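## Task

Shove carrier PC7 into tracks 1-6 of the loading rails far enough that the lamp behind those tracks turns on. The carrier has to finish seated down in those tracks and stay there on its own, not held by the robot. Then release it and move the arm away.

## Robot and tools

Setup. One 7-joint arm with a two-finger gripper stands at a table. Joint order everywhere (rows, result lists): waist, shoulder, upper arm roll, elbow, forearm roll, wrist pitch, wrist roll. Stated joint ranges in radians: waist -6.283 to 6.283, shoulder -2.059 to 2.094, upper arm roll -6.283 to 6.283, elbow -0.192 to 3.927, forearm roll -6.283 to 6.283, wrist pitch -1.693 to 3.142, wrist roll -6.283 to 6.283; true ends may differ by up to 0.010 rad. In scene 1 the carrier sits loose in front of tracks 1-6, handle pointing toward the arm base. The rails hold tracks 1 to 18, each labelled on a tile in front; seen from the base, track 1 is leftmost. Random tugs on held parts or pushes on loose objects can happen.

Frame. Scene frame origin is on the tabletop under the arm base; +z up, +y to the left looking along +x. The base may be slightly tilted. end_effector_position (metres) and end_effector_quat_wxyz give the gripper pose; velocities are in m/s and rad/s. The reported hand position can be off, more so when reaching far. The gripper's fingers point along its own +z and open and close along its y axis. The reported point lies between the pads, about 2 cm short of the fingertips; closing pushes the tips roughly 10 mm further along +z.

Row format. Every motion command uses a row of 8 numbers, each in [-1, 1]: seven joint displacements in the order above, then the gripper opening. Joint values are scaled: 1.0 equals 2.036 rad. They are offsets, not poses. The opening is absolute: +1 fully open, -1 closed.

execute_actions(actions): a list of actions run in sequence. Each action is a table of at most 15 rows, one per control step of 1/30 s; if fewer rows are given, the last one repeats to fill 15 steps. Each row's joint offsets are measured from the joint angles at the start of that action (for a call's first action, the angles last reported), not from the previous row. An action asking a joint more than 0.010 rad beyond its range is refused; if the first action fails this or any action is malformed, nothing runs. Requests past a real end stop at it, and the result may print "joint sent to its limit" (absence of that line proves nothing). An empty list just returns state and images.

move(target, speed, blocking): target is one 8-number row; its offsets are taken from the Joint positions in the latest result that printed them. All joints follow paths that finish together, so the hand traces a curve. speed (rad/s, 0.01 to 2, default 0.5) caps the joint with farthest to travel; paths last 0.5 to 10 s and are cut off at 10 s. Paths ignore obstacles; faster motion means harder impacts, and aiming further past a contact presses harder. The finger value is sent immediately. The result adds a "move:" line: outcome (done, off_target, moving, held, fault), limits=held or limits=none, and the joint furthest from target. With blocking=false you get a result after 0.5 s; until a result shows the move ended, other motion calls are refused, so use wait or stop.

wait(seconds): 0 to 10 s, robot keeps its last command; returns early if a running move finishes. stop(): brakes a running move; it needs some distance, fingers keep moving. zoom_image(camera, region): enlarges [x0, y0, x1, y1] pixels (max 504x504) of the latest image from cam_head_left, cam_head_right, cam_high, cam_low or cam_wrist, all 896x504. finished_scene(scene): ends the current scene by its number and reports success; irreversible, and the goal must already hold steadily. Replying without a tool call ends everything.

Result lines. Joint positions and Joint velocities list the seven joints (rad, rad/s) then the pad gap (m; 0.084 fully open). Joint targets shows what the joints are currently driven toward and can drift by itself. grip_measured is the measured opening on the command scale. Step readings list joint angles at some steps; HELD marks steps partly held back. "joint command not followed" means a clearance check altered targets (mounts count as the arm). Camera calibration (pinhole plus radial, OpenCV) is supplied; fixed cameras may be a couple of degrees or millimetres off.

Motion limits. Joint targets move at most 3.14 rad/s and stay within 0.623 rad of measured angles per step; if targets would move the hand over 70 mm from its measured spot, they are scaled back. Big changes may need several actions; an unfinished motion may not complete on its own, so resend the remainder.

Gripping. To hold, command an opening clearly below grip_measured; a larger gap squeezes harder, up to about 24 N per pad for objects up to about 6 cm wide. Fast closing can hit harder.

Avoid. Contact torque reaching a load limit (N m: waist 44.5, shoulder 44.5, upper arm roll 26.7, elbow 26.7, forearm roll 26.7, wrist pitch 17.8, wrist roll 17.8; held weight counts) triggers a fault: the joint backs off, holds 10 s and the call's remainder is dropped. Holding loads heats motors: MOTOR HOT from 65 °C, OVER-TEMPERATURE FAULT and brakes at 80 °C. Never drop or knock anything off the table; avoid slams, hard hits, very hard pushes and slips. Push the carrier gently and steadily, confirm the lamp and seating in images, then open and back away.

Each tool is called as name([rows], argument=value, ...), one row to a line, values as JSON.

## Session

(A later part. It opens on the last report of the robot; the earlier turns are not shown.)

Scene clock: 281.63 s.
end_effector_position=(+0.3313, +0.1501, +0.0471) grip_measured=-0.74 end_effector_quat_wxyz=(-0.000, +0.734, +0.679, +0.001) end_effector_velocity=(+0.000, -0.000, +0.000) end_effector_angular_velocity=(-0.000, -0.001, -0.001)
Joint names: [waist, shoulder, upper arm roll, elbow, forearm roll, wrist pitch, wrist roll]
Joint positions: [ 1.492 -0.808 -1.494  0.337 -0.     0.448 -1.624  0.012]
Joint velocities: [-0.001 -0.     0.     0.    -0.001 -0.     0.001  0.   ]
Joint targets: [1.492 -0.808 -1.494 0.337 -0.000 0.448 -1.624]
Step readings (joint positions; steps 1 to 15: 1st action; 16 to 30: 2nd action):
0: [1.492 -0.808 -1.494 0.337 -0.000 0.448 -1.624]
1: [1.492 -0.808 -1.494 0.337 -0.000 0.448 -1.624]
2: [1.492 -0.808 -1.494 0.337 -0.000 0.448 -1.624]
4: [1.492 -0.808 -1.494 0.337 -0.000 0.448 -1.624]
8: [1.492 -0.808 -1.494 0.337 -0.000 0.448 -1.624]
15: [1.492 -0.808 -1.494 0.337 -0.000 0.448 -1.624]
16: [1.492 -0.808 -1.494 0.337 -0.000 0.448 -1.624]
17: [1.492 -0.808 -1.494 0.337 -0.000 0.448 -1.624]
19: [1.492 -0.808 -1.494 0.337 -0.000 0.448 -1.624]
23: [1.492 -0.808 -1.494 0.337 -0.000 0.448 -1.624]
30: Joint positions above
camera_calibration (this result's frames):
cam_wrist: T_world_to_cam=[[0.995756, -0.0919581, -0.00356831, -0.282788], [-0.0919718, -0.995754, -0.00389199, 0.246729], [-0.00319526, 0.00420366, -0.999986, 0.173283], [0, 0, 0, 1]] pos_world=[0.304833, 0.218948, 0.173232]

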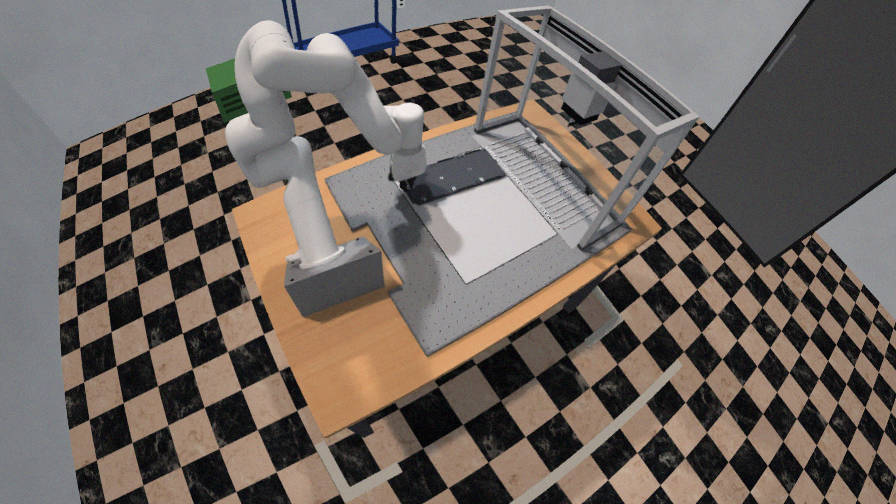

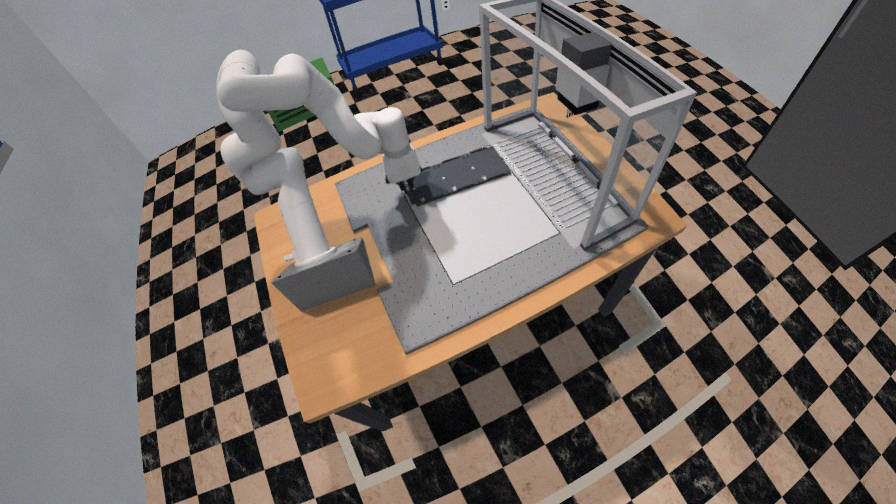

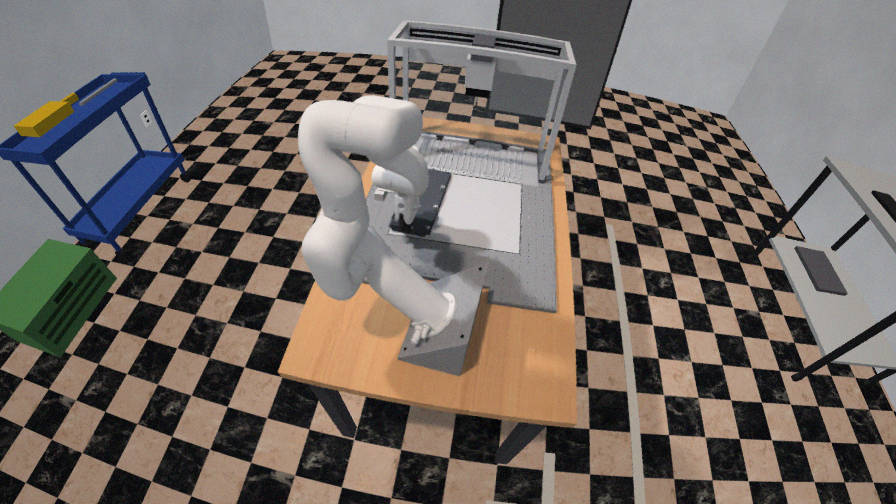

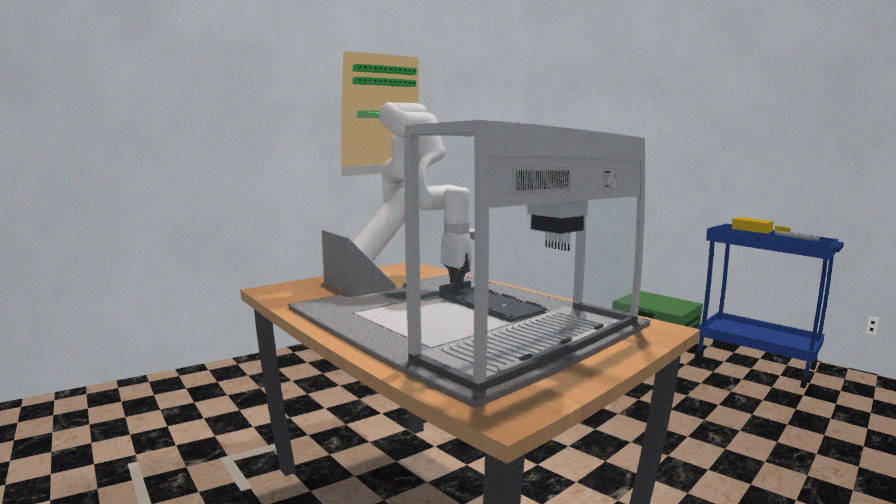

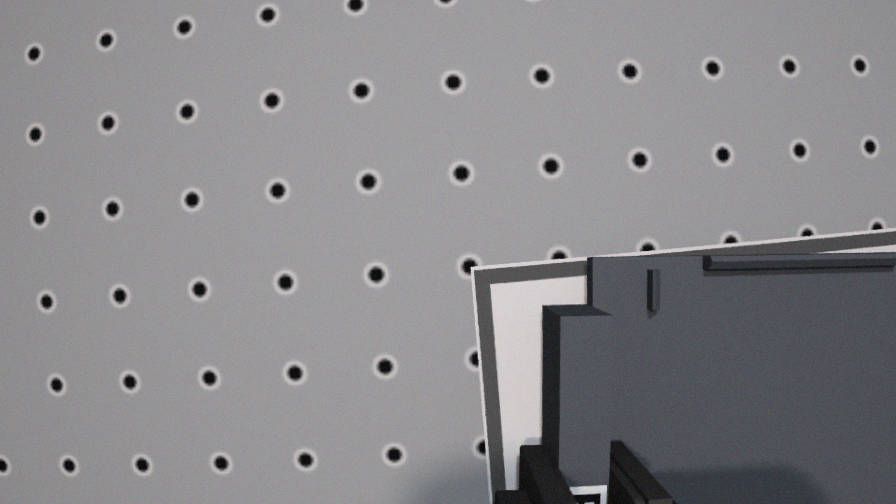

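move(target=[0.0047, 0.0022, -0.0215, 0.0038, 0, 0.0003, -0.0567, -1], speed=0.1)

zoom_image(camera="cam_head_left", region=[440, 110, 580, 210])

zoom_image(camera="cam_high", region=[400, 135, 500, 215])

Scene clock: 319.63 s.
end_effector_position=(+0.3317, +0.1381, +0.0471) grip_measured=-0.74 end_effector_quat_wxyz=(-0.000, +0.707, +0.707, +0.000) end_effector_velocity=(+0.000, -0.000, -0.000) end_effector_angular_velocity=(+0.000, -0.000, -0.000)
Joint names: [waist, shoulder, upper arm roll, elbow, forearm roll, wrist pitch, wrist roll]
Joint positions: [ 1.501 -0.804 -1.538  0.345 -0.     0.449 -1.739  0.012]
Joint velocities: [ 0.     0.    -0.001 -0.     0.001 -0.001 -0.001 -0.   ]
Joint targets: [1.501 -0.804 -1.538 0.345 -0.000 0.449 -1.740]
move: done; limits=none; farthest joint: the waist, 0.000 radians from its target (0.010 radians at the start)
camera_calibration (this result's frames):
cam_wrist: T_world_to_cam=[[0.999894, -0.014127, -0.00354331, -0.296481], [-0.0141403, -0.999893, -0.00373641, 0.209574], [-0.00349015, 0.00378612, -0.999987, 0.173455], [0, 0, 0, 1]] pos_world=[0.300019, 0.204707, 0.173185]

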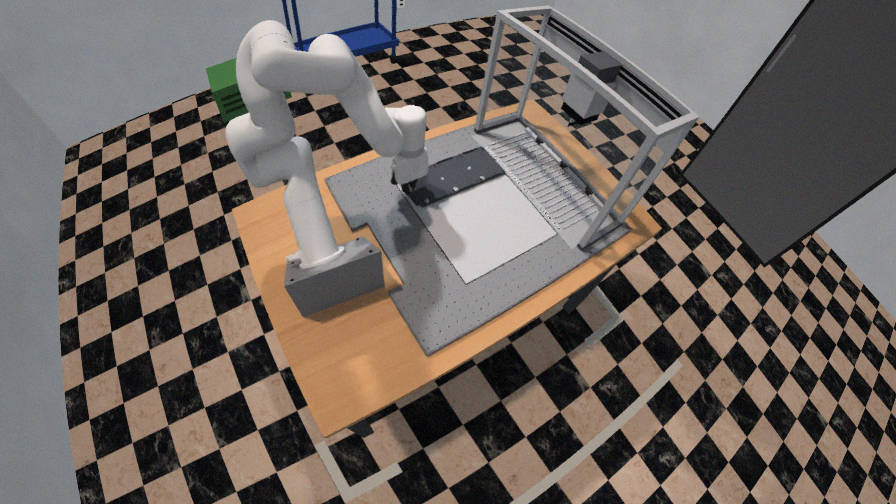

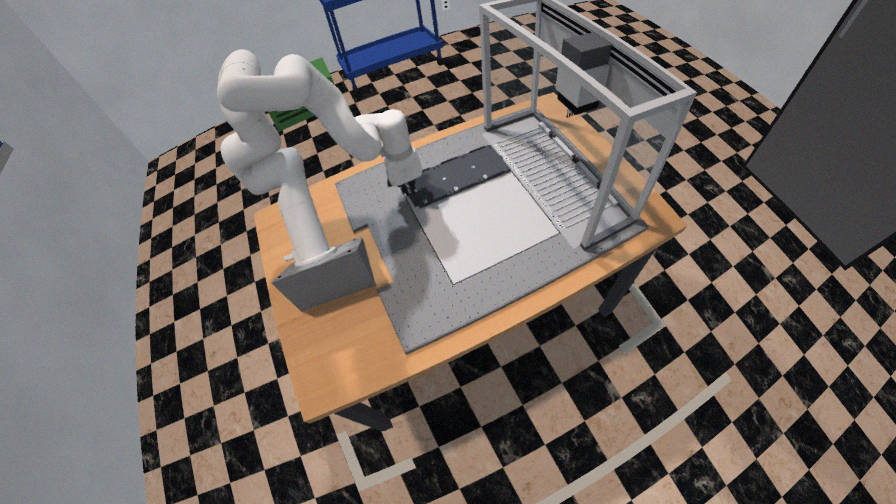

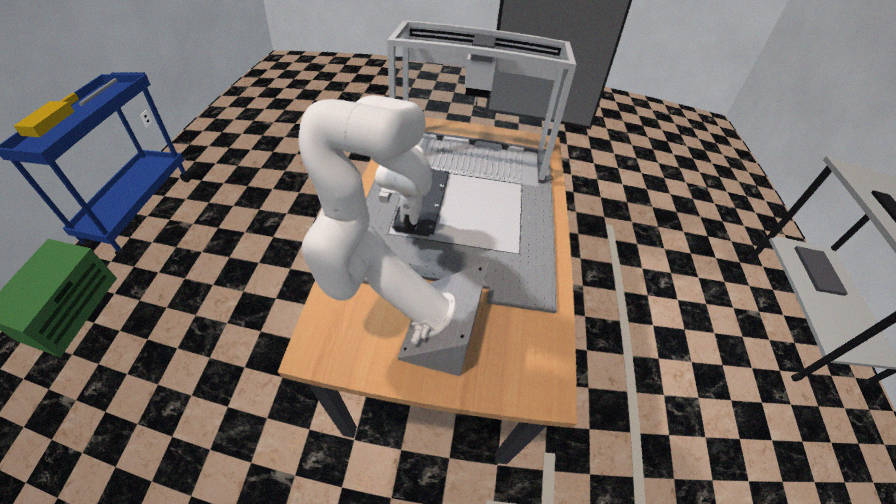

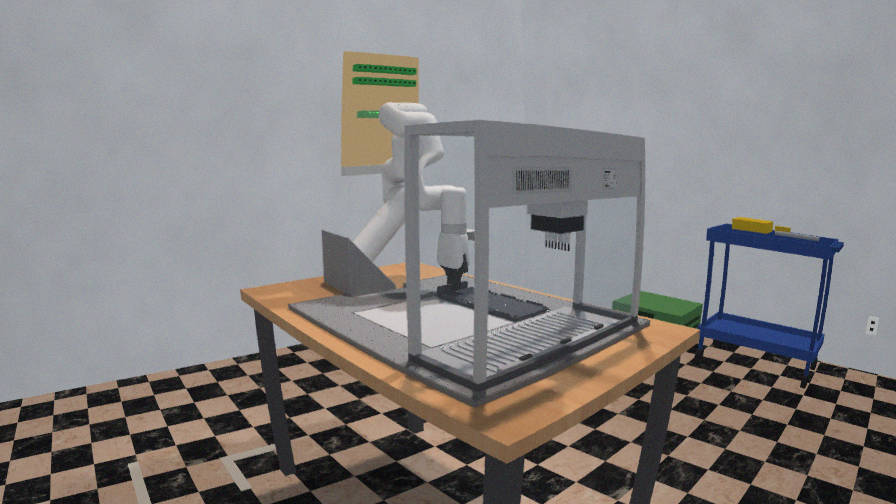

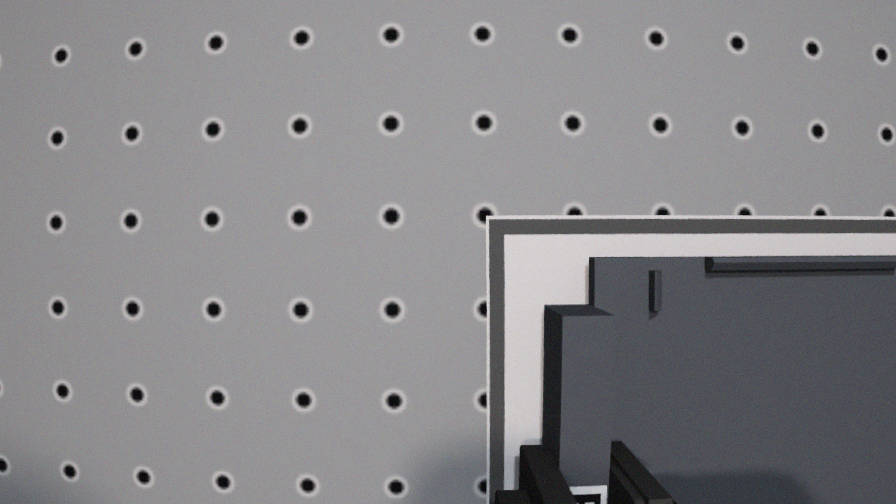

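Region (440, 110, 580, 210) of cam_head_left's 896x504 image, scaled by 3.600, with more detail than that image has; it fills the top 360 rows of this view, and the rest is white.

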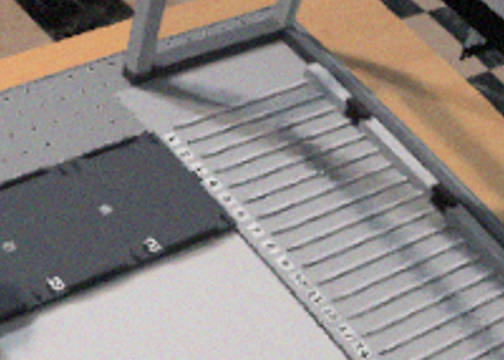

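Region (400, 135, 500, 215) of cam_high's 896x504 image, scaled by 5.040, with more detail than that image has; it fills the top 403 rows of this view, and the rest is white.

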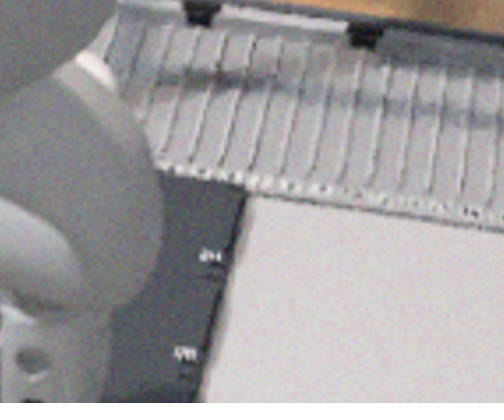

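move(target=[0.0942, -0.0019, -0.0542, 0.0809, 0, 0.0129, 0.0111, -1], speed=0.12)

zoom_image(camera="cam_head_left", region=[440, 110, 580, 210])

zoom_image(camera="cam_low", region=[470, 280, 620, 350])

Scene clock: 388.57 s.
end_effector_position=(+0.3803, +0.1381, +0.0472) grip_measured=-0.74 end_effector_quat_wxyz=(+0.000, +0.707, +0.707, +0.001) end_effector_velocity=(+0.000, -0.000, -0.000) end_effector_angular_velocity=(+0.000, +0.001, -0.000)
Joint names: [waist, shoulder, upper arm roll, elbow, forearm roll, wrist pitch, wrist roll]
Joint positions: [ 1.692 -0.808 -1.648  0.51  -0.     0.475 -1.717  0.012]
Joint velocities: [ 0.003  0.    -0.002  0.001  0.     0.     0.    -0.   ]
Joint targets: [1.693 -0.808 -1.648 0.510 -0.000 0.475 -1.717]
move: done; limits=none; farthest joint: the upper arm roll, 0.001 radians from its target (0.111 radians at the start)
camera_calibration (this result's frames):
cam_wrist: T_world_to_cam=[[0.999895, -0.0141761, -0.00309059, -0.345091], [-0.0141877, -0.999892, -0.00373865, 0.210276], [-0.00303726, 0.0037821, -0.999988, 0.173598], [0, 0, 0, 1]] pos_world=[0.348565, 0.204704, 0.173316]

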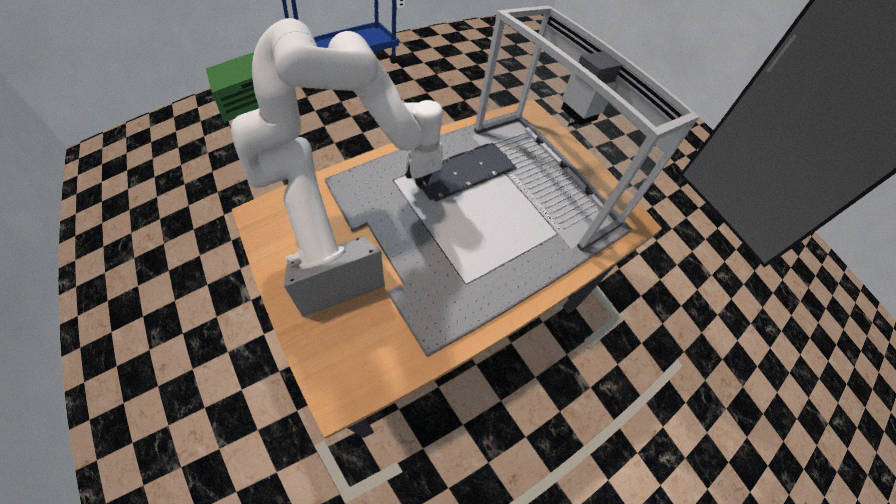

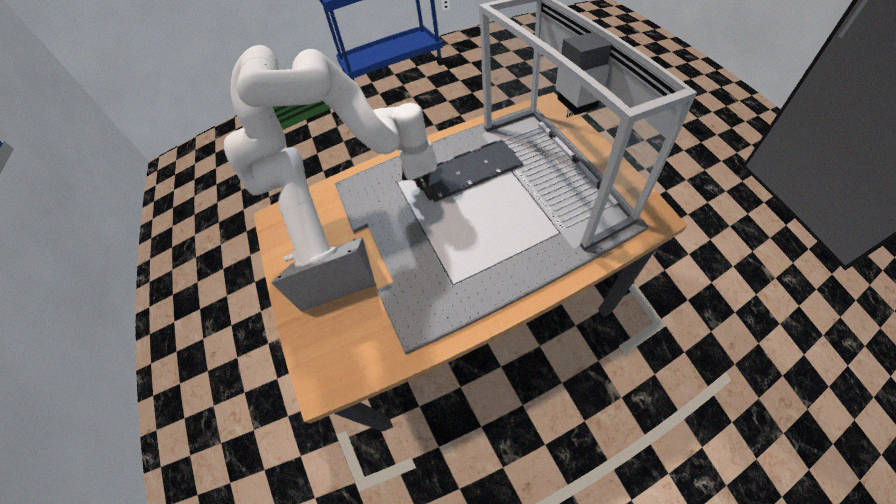

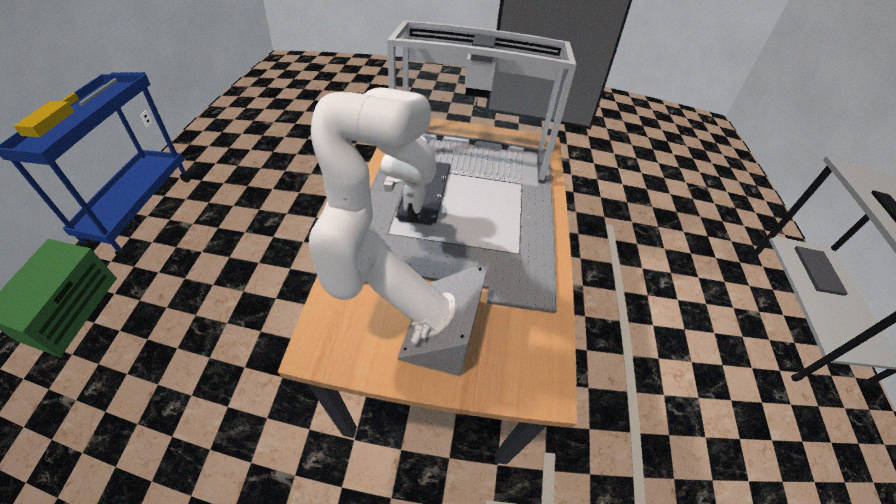

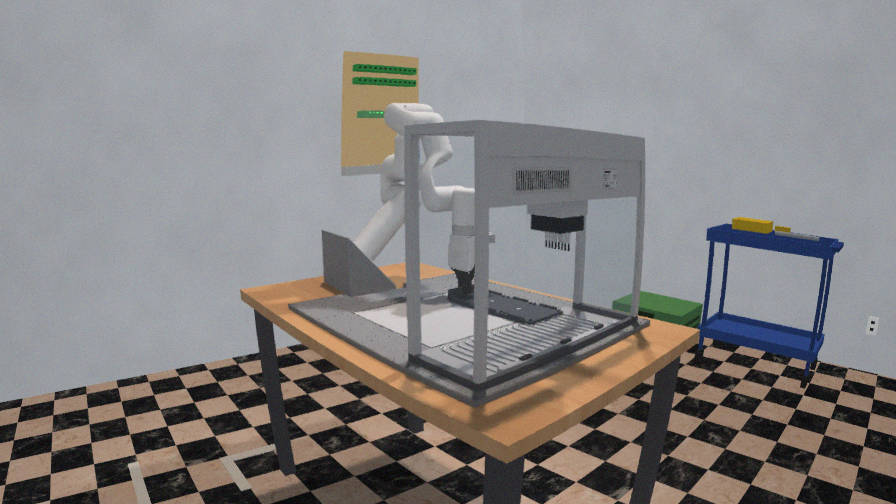

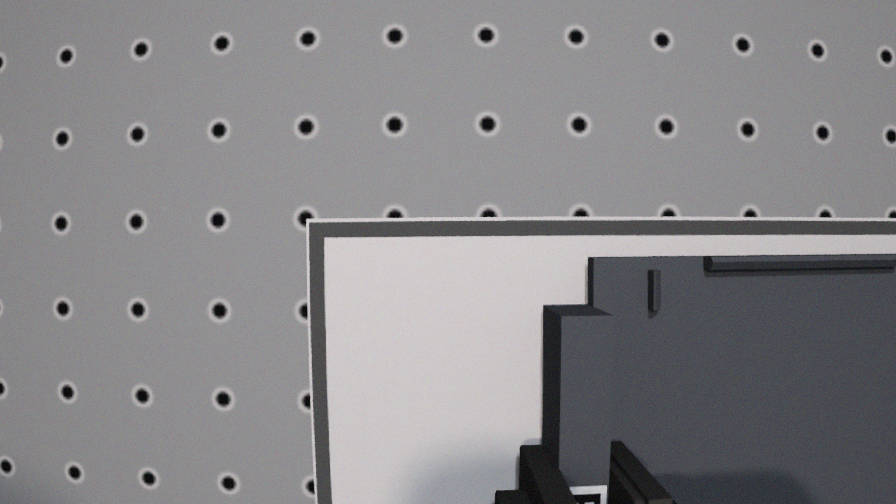

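Region (440, 110, 580, 210) of cam_head_left's 896x504 image, scaled by 3.600, with more detail than that image has; it fills the top 360 rows of this view, and the rest is white.

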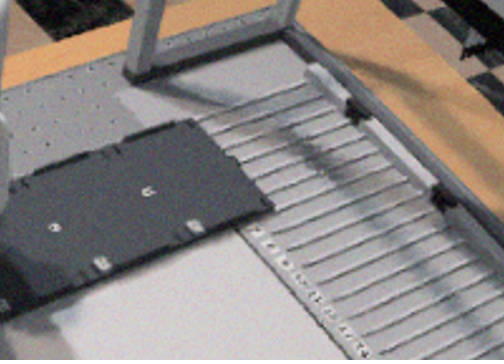

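Region (470, 280, 620, 350) of cam_low's 896x504 image, scaled by 3.360, with more detail than that image has; it fills the top 235 rows of this view, and the rest is white.

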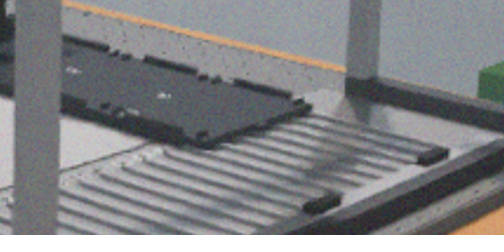

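zoom_image(camera="cam_wrist", region=[560, 200, 896, 290])

zoom_image(camera="cam_low", region=[510, 295, 580, 335])

zoom_image(camera="cam_head_right", region=[470, 120, 570, 190])

Region (560, 200, 896, 290) of cam_wrist's 896x504 image, scaled by 1.500, with more detail than that image has; it fills the top 135 rows of this view, and the rest is white.

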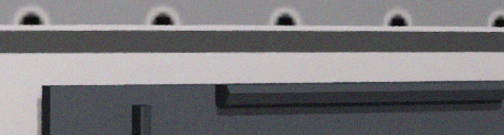

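Region (510, 295, 580, 335) of cam_low's 896x504 image, scaled by 7.200, with more detail than that image has; it fills the top 288 rows of this view, and the rest is white.

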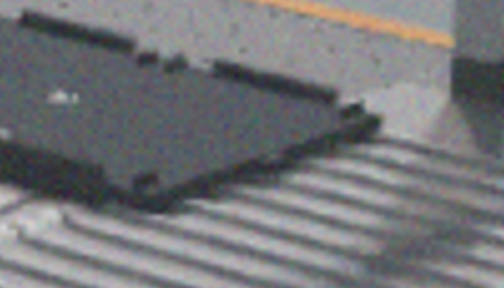

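Region (470, 120, 570, 190) of cam_head_right's 896x504 image, scaled by 5.040, with more detail than that image has; it fills the top 353 rows of this view, and the rest is white.

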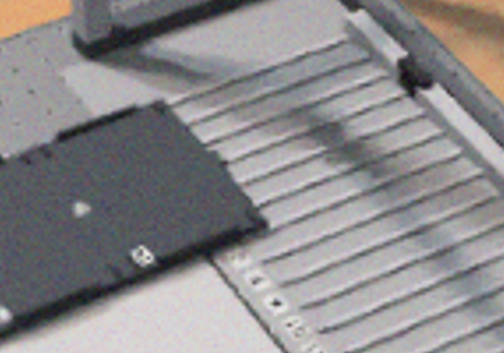

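move(target=[0.0881, -0.0075, -0.0528, 0.0867, 0, 0.0225, 0.0109, -1], speed=0.12)

zoom_image(camera="cam_wrist", region=[560, 200, 896, 290])

zoom_image(camera="cam_low", region=[490, 285, 620, 345])

Scene clock: 421.57 s.
end_effector_position=(+0.4302, +0.1371, +0.0472) grip_measured=-0.74 end_effector_quat_wxyz=(+0.000, +0.710, +0.704, +0.001) end_effector_velocity=(-0.000, -0.000, -0.001) end_effector_angular_velocity=(-0.000, +0.002, -0.001)
Joint names: [waist, shoulder, upper arm roll, elbow, forearm roll, wrist pitch, wrist roll]
Joint positions: [ 1.871 -0.823 -1.755  0.687 -0.     0.521 -1.695  0.012]
Joint velocities: [ 0.002 -0.    -0.002  0.001 -0.     0.001  0.     0.   ]
Joint targets: [1.872 -0.823 -1.755 0.686 -0.000 0.521 -1.695]
move: done; limits=none; farthest joint: the upper arm roll, 0.001 radians from its target (0.108 radians at the start)
camera_calibration (this result's frames):
cam_wrist: T_world_to_cam=[[0.99978, -0.0207444, -0.0030491, -0.394057], [-0.0207547, -0.999779, -0.00336724, 0.212791], [-0.00297857, 0.00342978, -0.99999, 0.173779], [0, 0, 0, 1]] pos_world=[0.398904, 0.203974, 0.173292]

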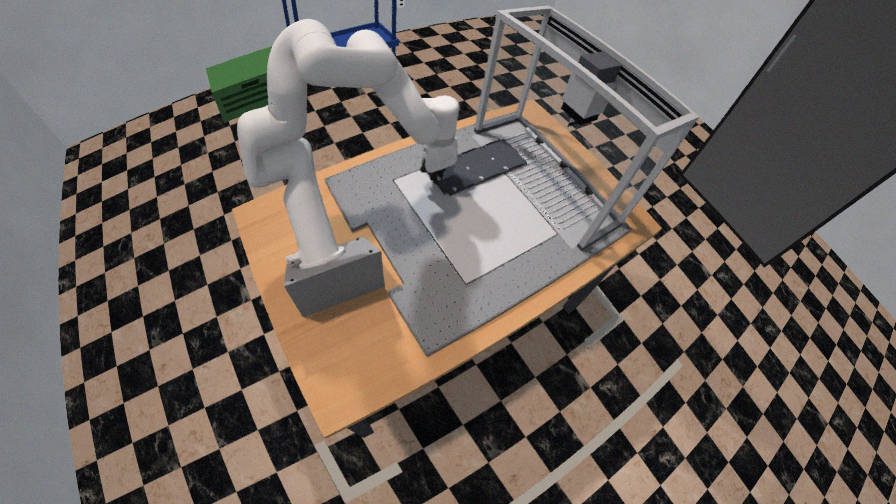

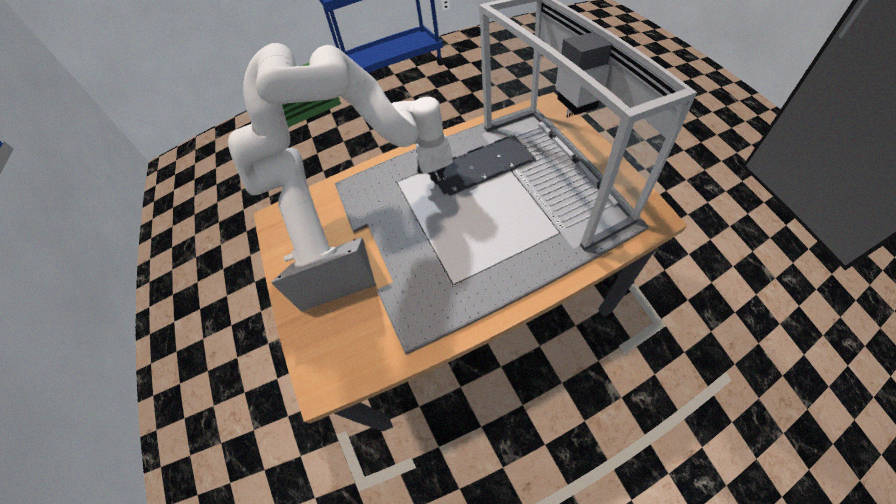

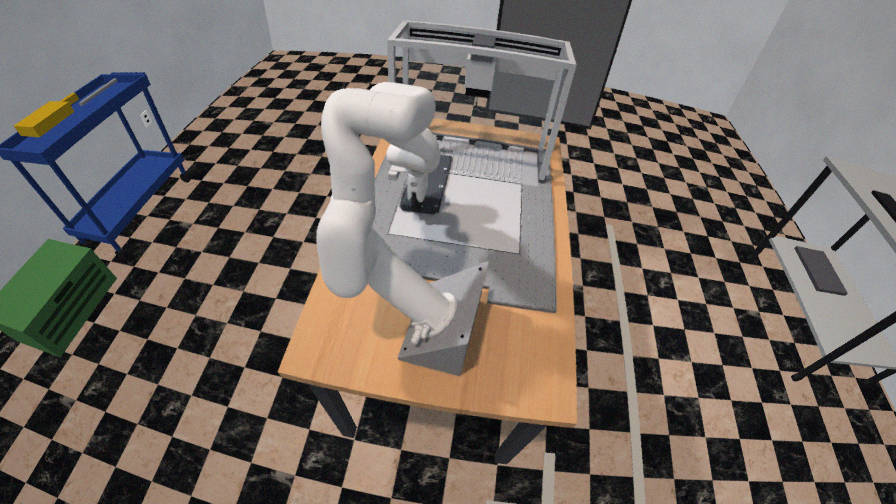

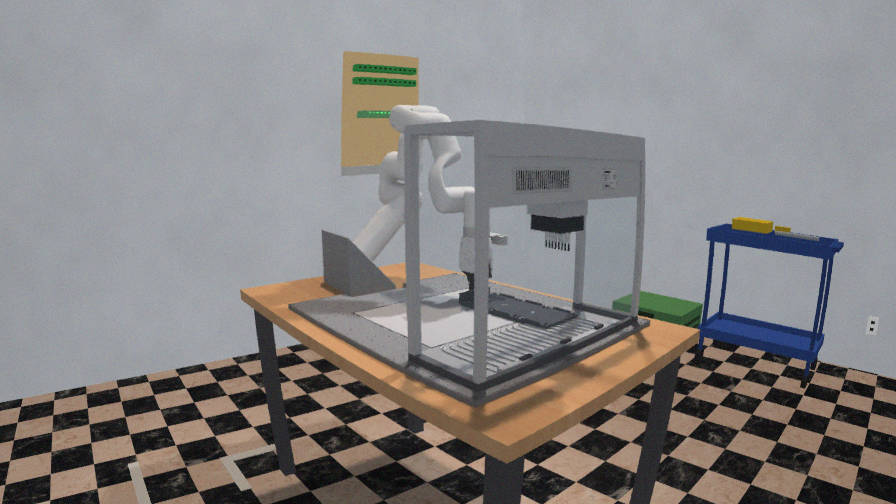

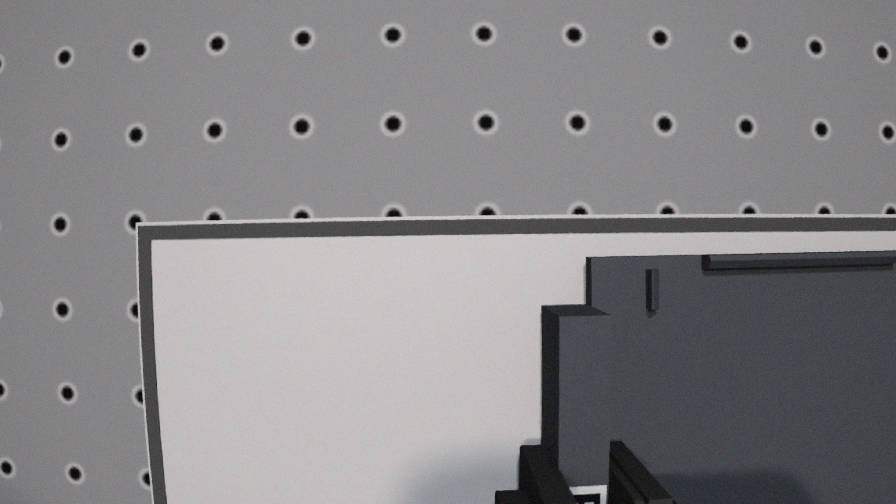

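Region (560, 200, 896, 290) of cam_wrist's 896x504 image, scaled by 1.500, with more detail than that image has; it fills the top 135 rows of this view, and the rest is white.

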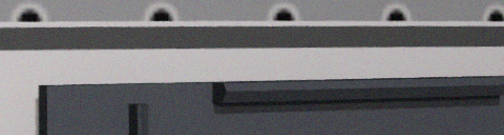

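Region (490, 285, 620, 345) of cam_low's 896x504 image, scaled by 3.877, with more detail than that image has; it fills the top 233 rows of this view, and the rest is white.

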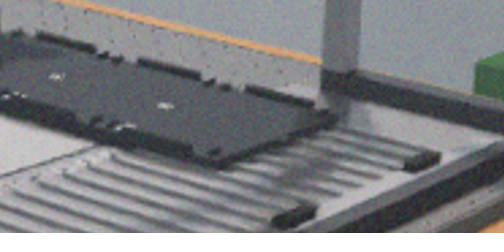

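move(target=[0.0819, -0.0127, -0.0456, 0.0915, 0, 0.0297, 0.0064, -0.5], speed=0.12)

zoom_image(camera="cam_head_right", region=[470, 105, 600, 195])

zoom_image(camera="cam_low", region=[490, 285, 620, 345])

Scene clock: 447.80 s.
end_effector_position=(+0.4803, +0.1398, +0.0471) grip_measured=-0.52 end_effector_quat_wxyz=(-0.000, +0.708, +0.707, +0.001) end_effector_velocity=(+0.001, -0.000, +0.000) end_effector_angular_velocity=(-0.000, -0.002, +0.001)
Joint names: [waist, shoulder, upper arm roll, elbow, forearm roll, wrist pitch, wrist roll]
Joint positions: [ 2.038 -0.849 -1.848  0.873 -0.     0.581 -1.682  0.021]
Joint velocities: [ 0.002 -0.    -0.001  0.002 -0.    -0.001 -0.    -0.   ]
Joint targets: [2.038 -0.849 -1.848 0.873 -0.000 0.581 -1.682]
move: done; limits=none; farthest joint: the elbow, 0.001 radians from its target (0.187 radians at the start)
camera_calibration (this result's frames):
cam_wrist: T_world_to_cam=[[0.999888, -0.0145424, -0.00350096, -0.444928], [-0.0145586, -0.999883, -0.00466674, 0.213574], [-0.00343268, 0.00471719, -0.999983, 0.173833], [0, 0, 0, 1]] pos_world=[0.448584, 0.206259, 0.173269]

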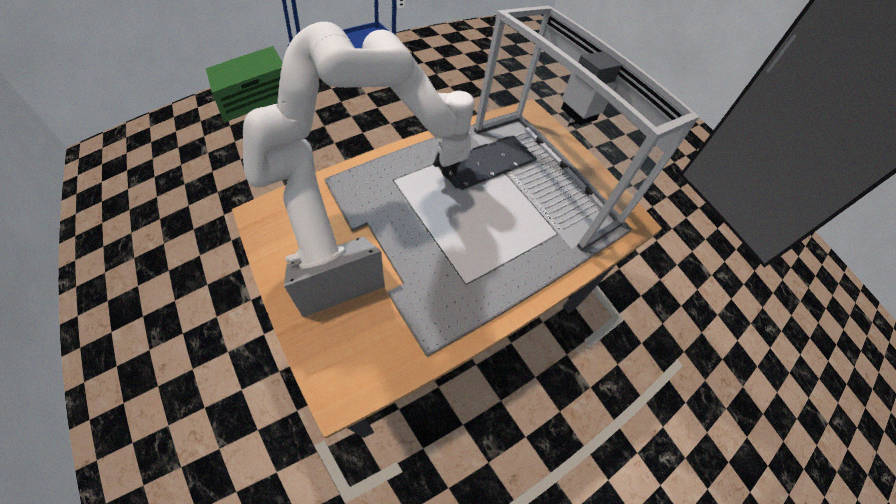

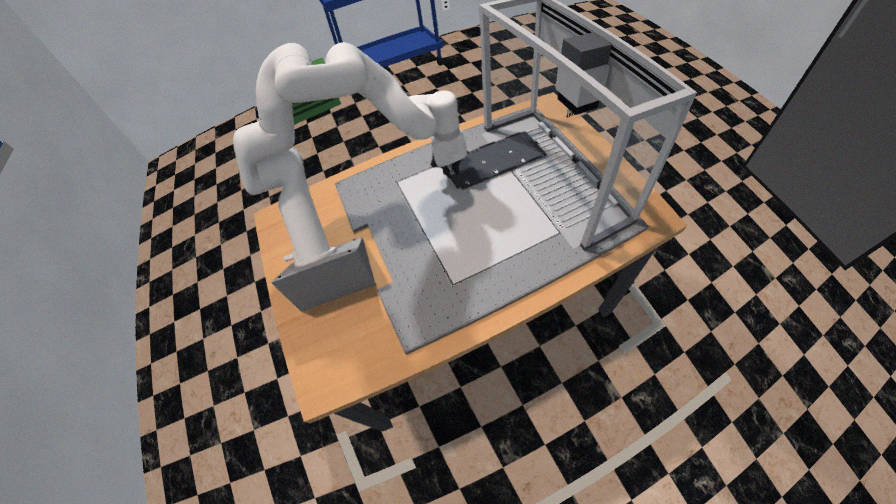

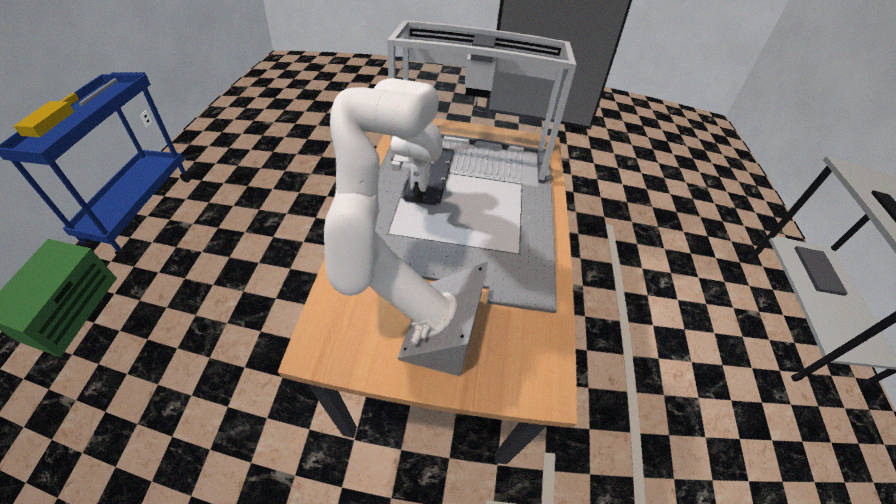

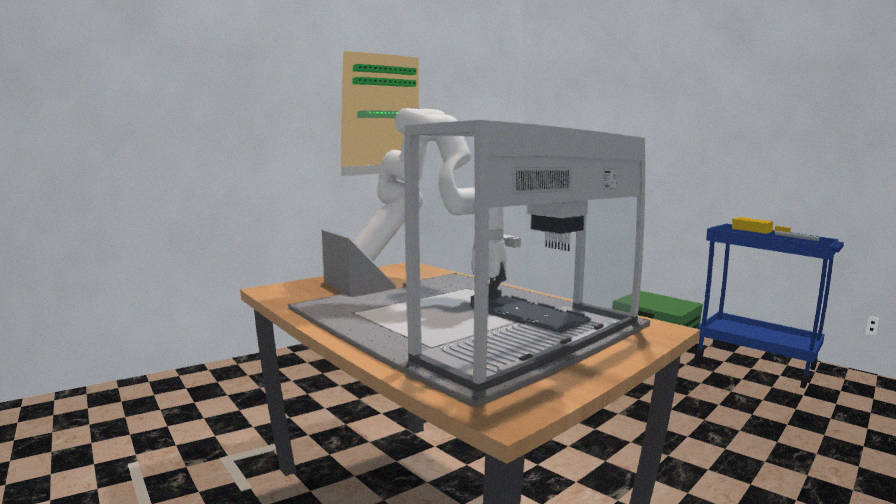

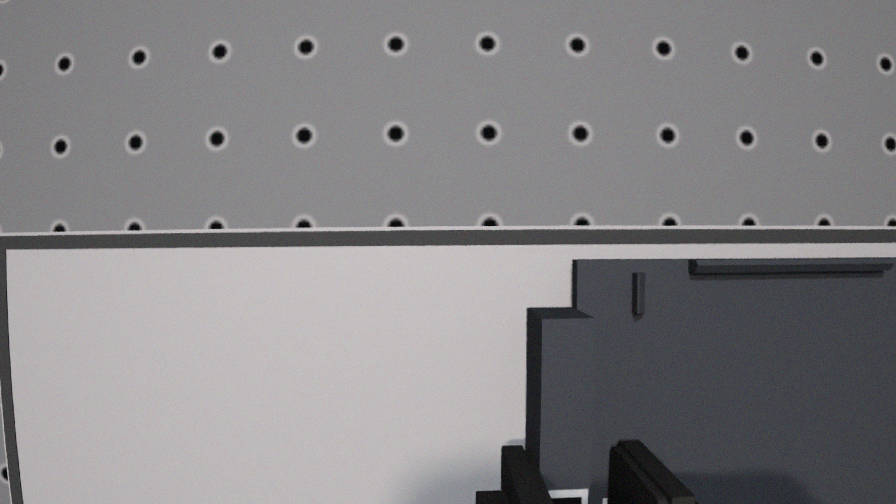

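Region (470, 105, 600, 195) of cam_head_right's 896x504 image, scaled by 3.877, with more detail than that image has; it fills the top 349 rows of this view, and the rest is white.

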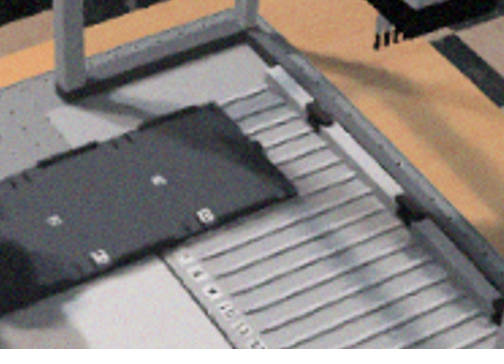

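Region (490, 285, 620, 345) of cam_low's 896x504 image, scaled by 3.877, with more detail than that image has; it fills the top 233 rows of this view, and the rest is white.

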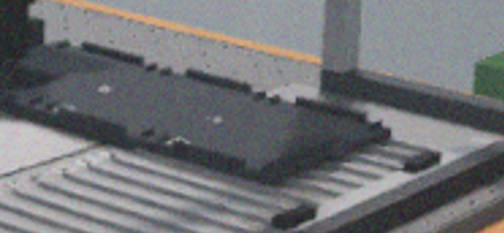

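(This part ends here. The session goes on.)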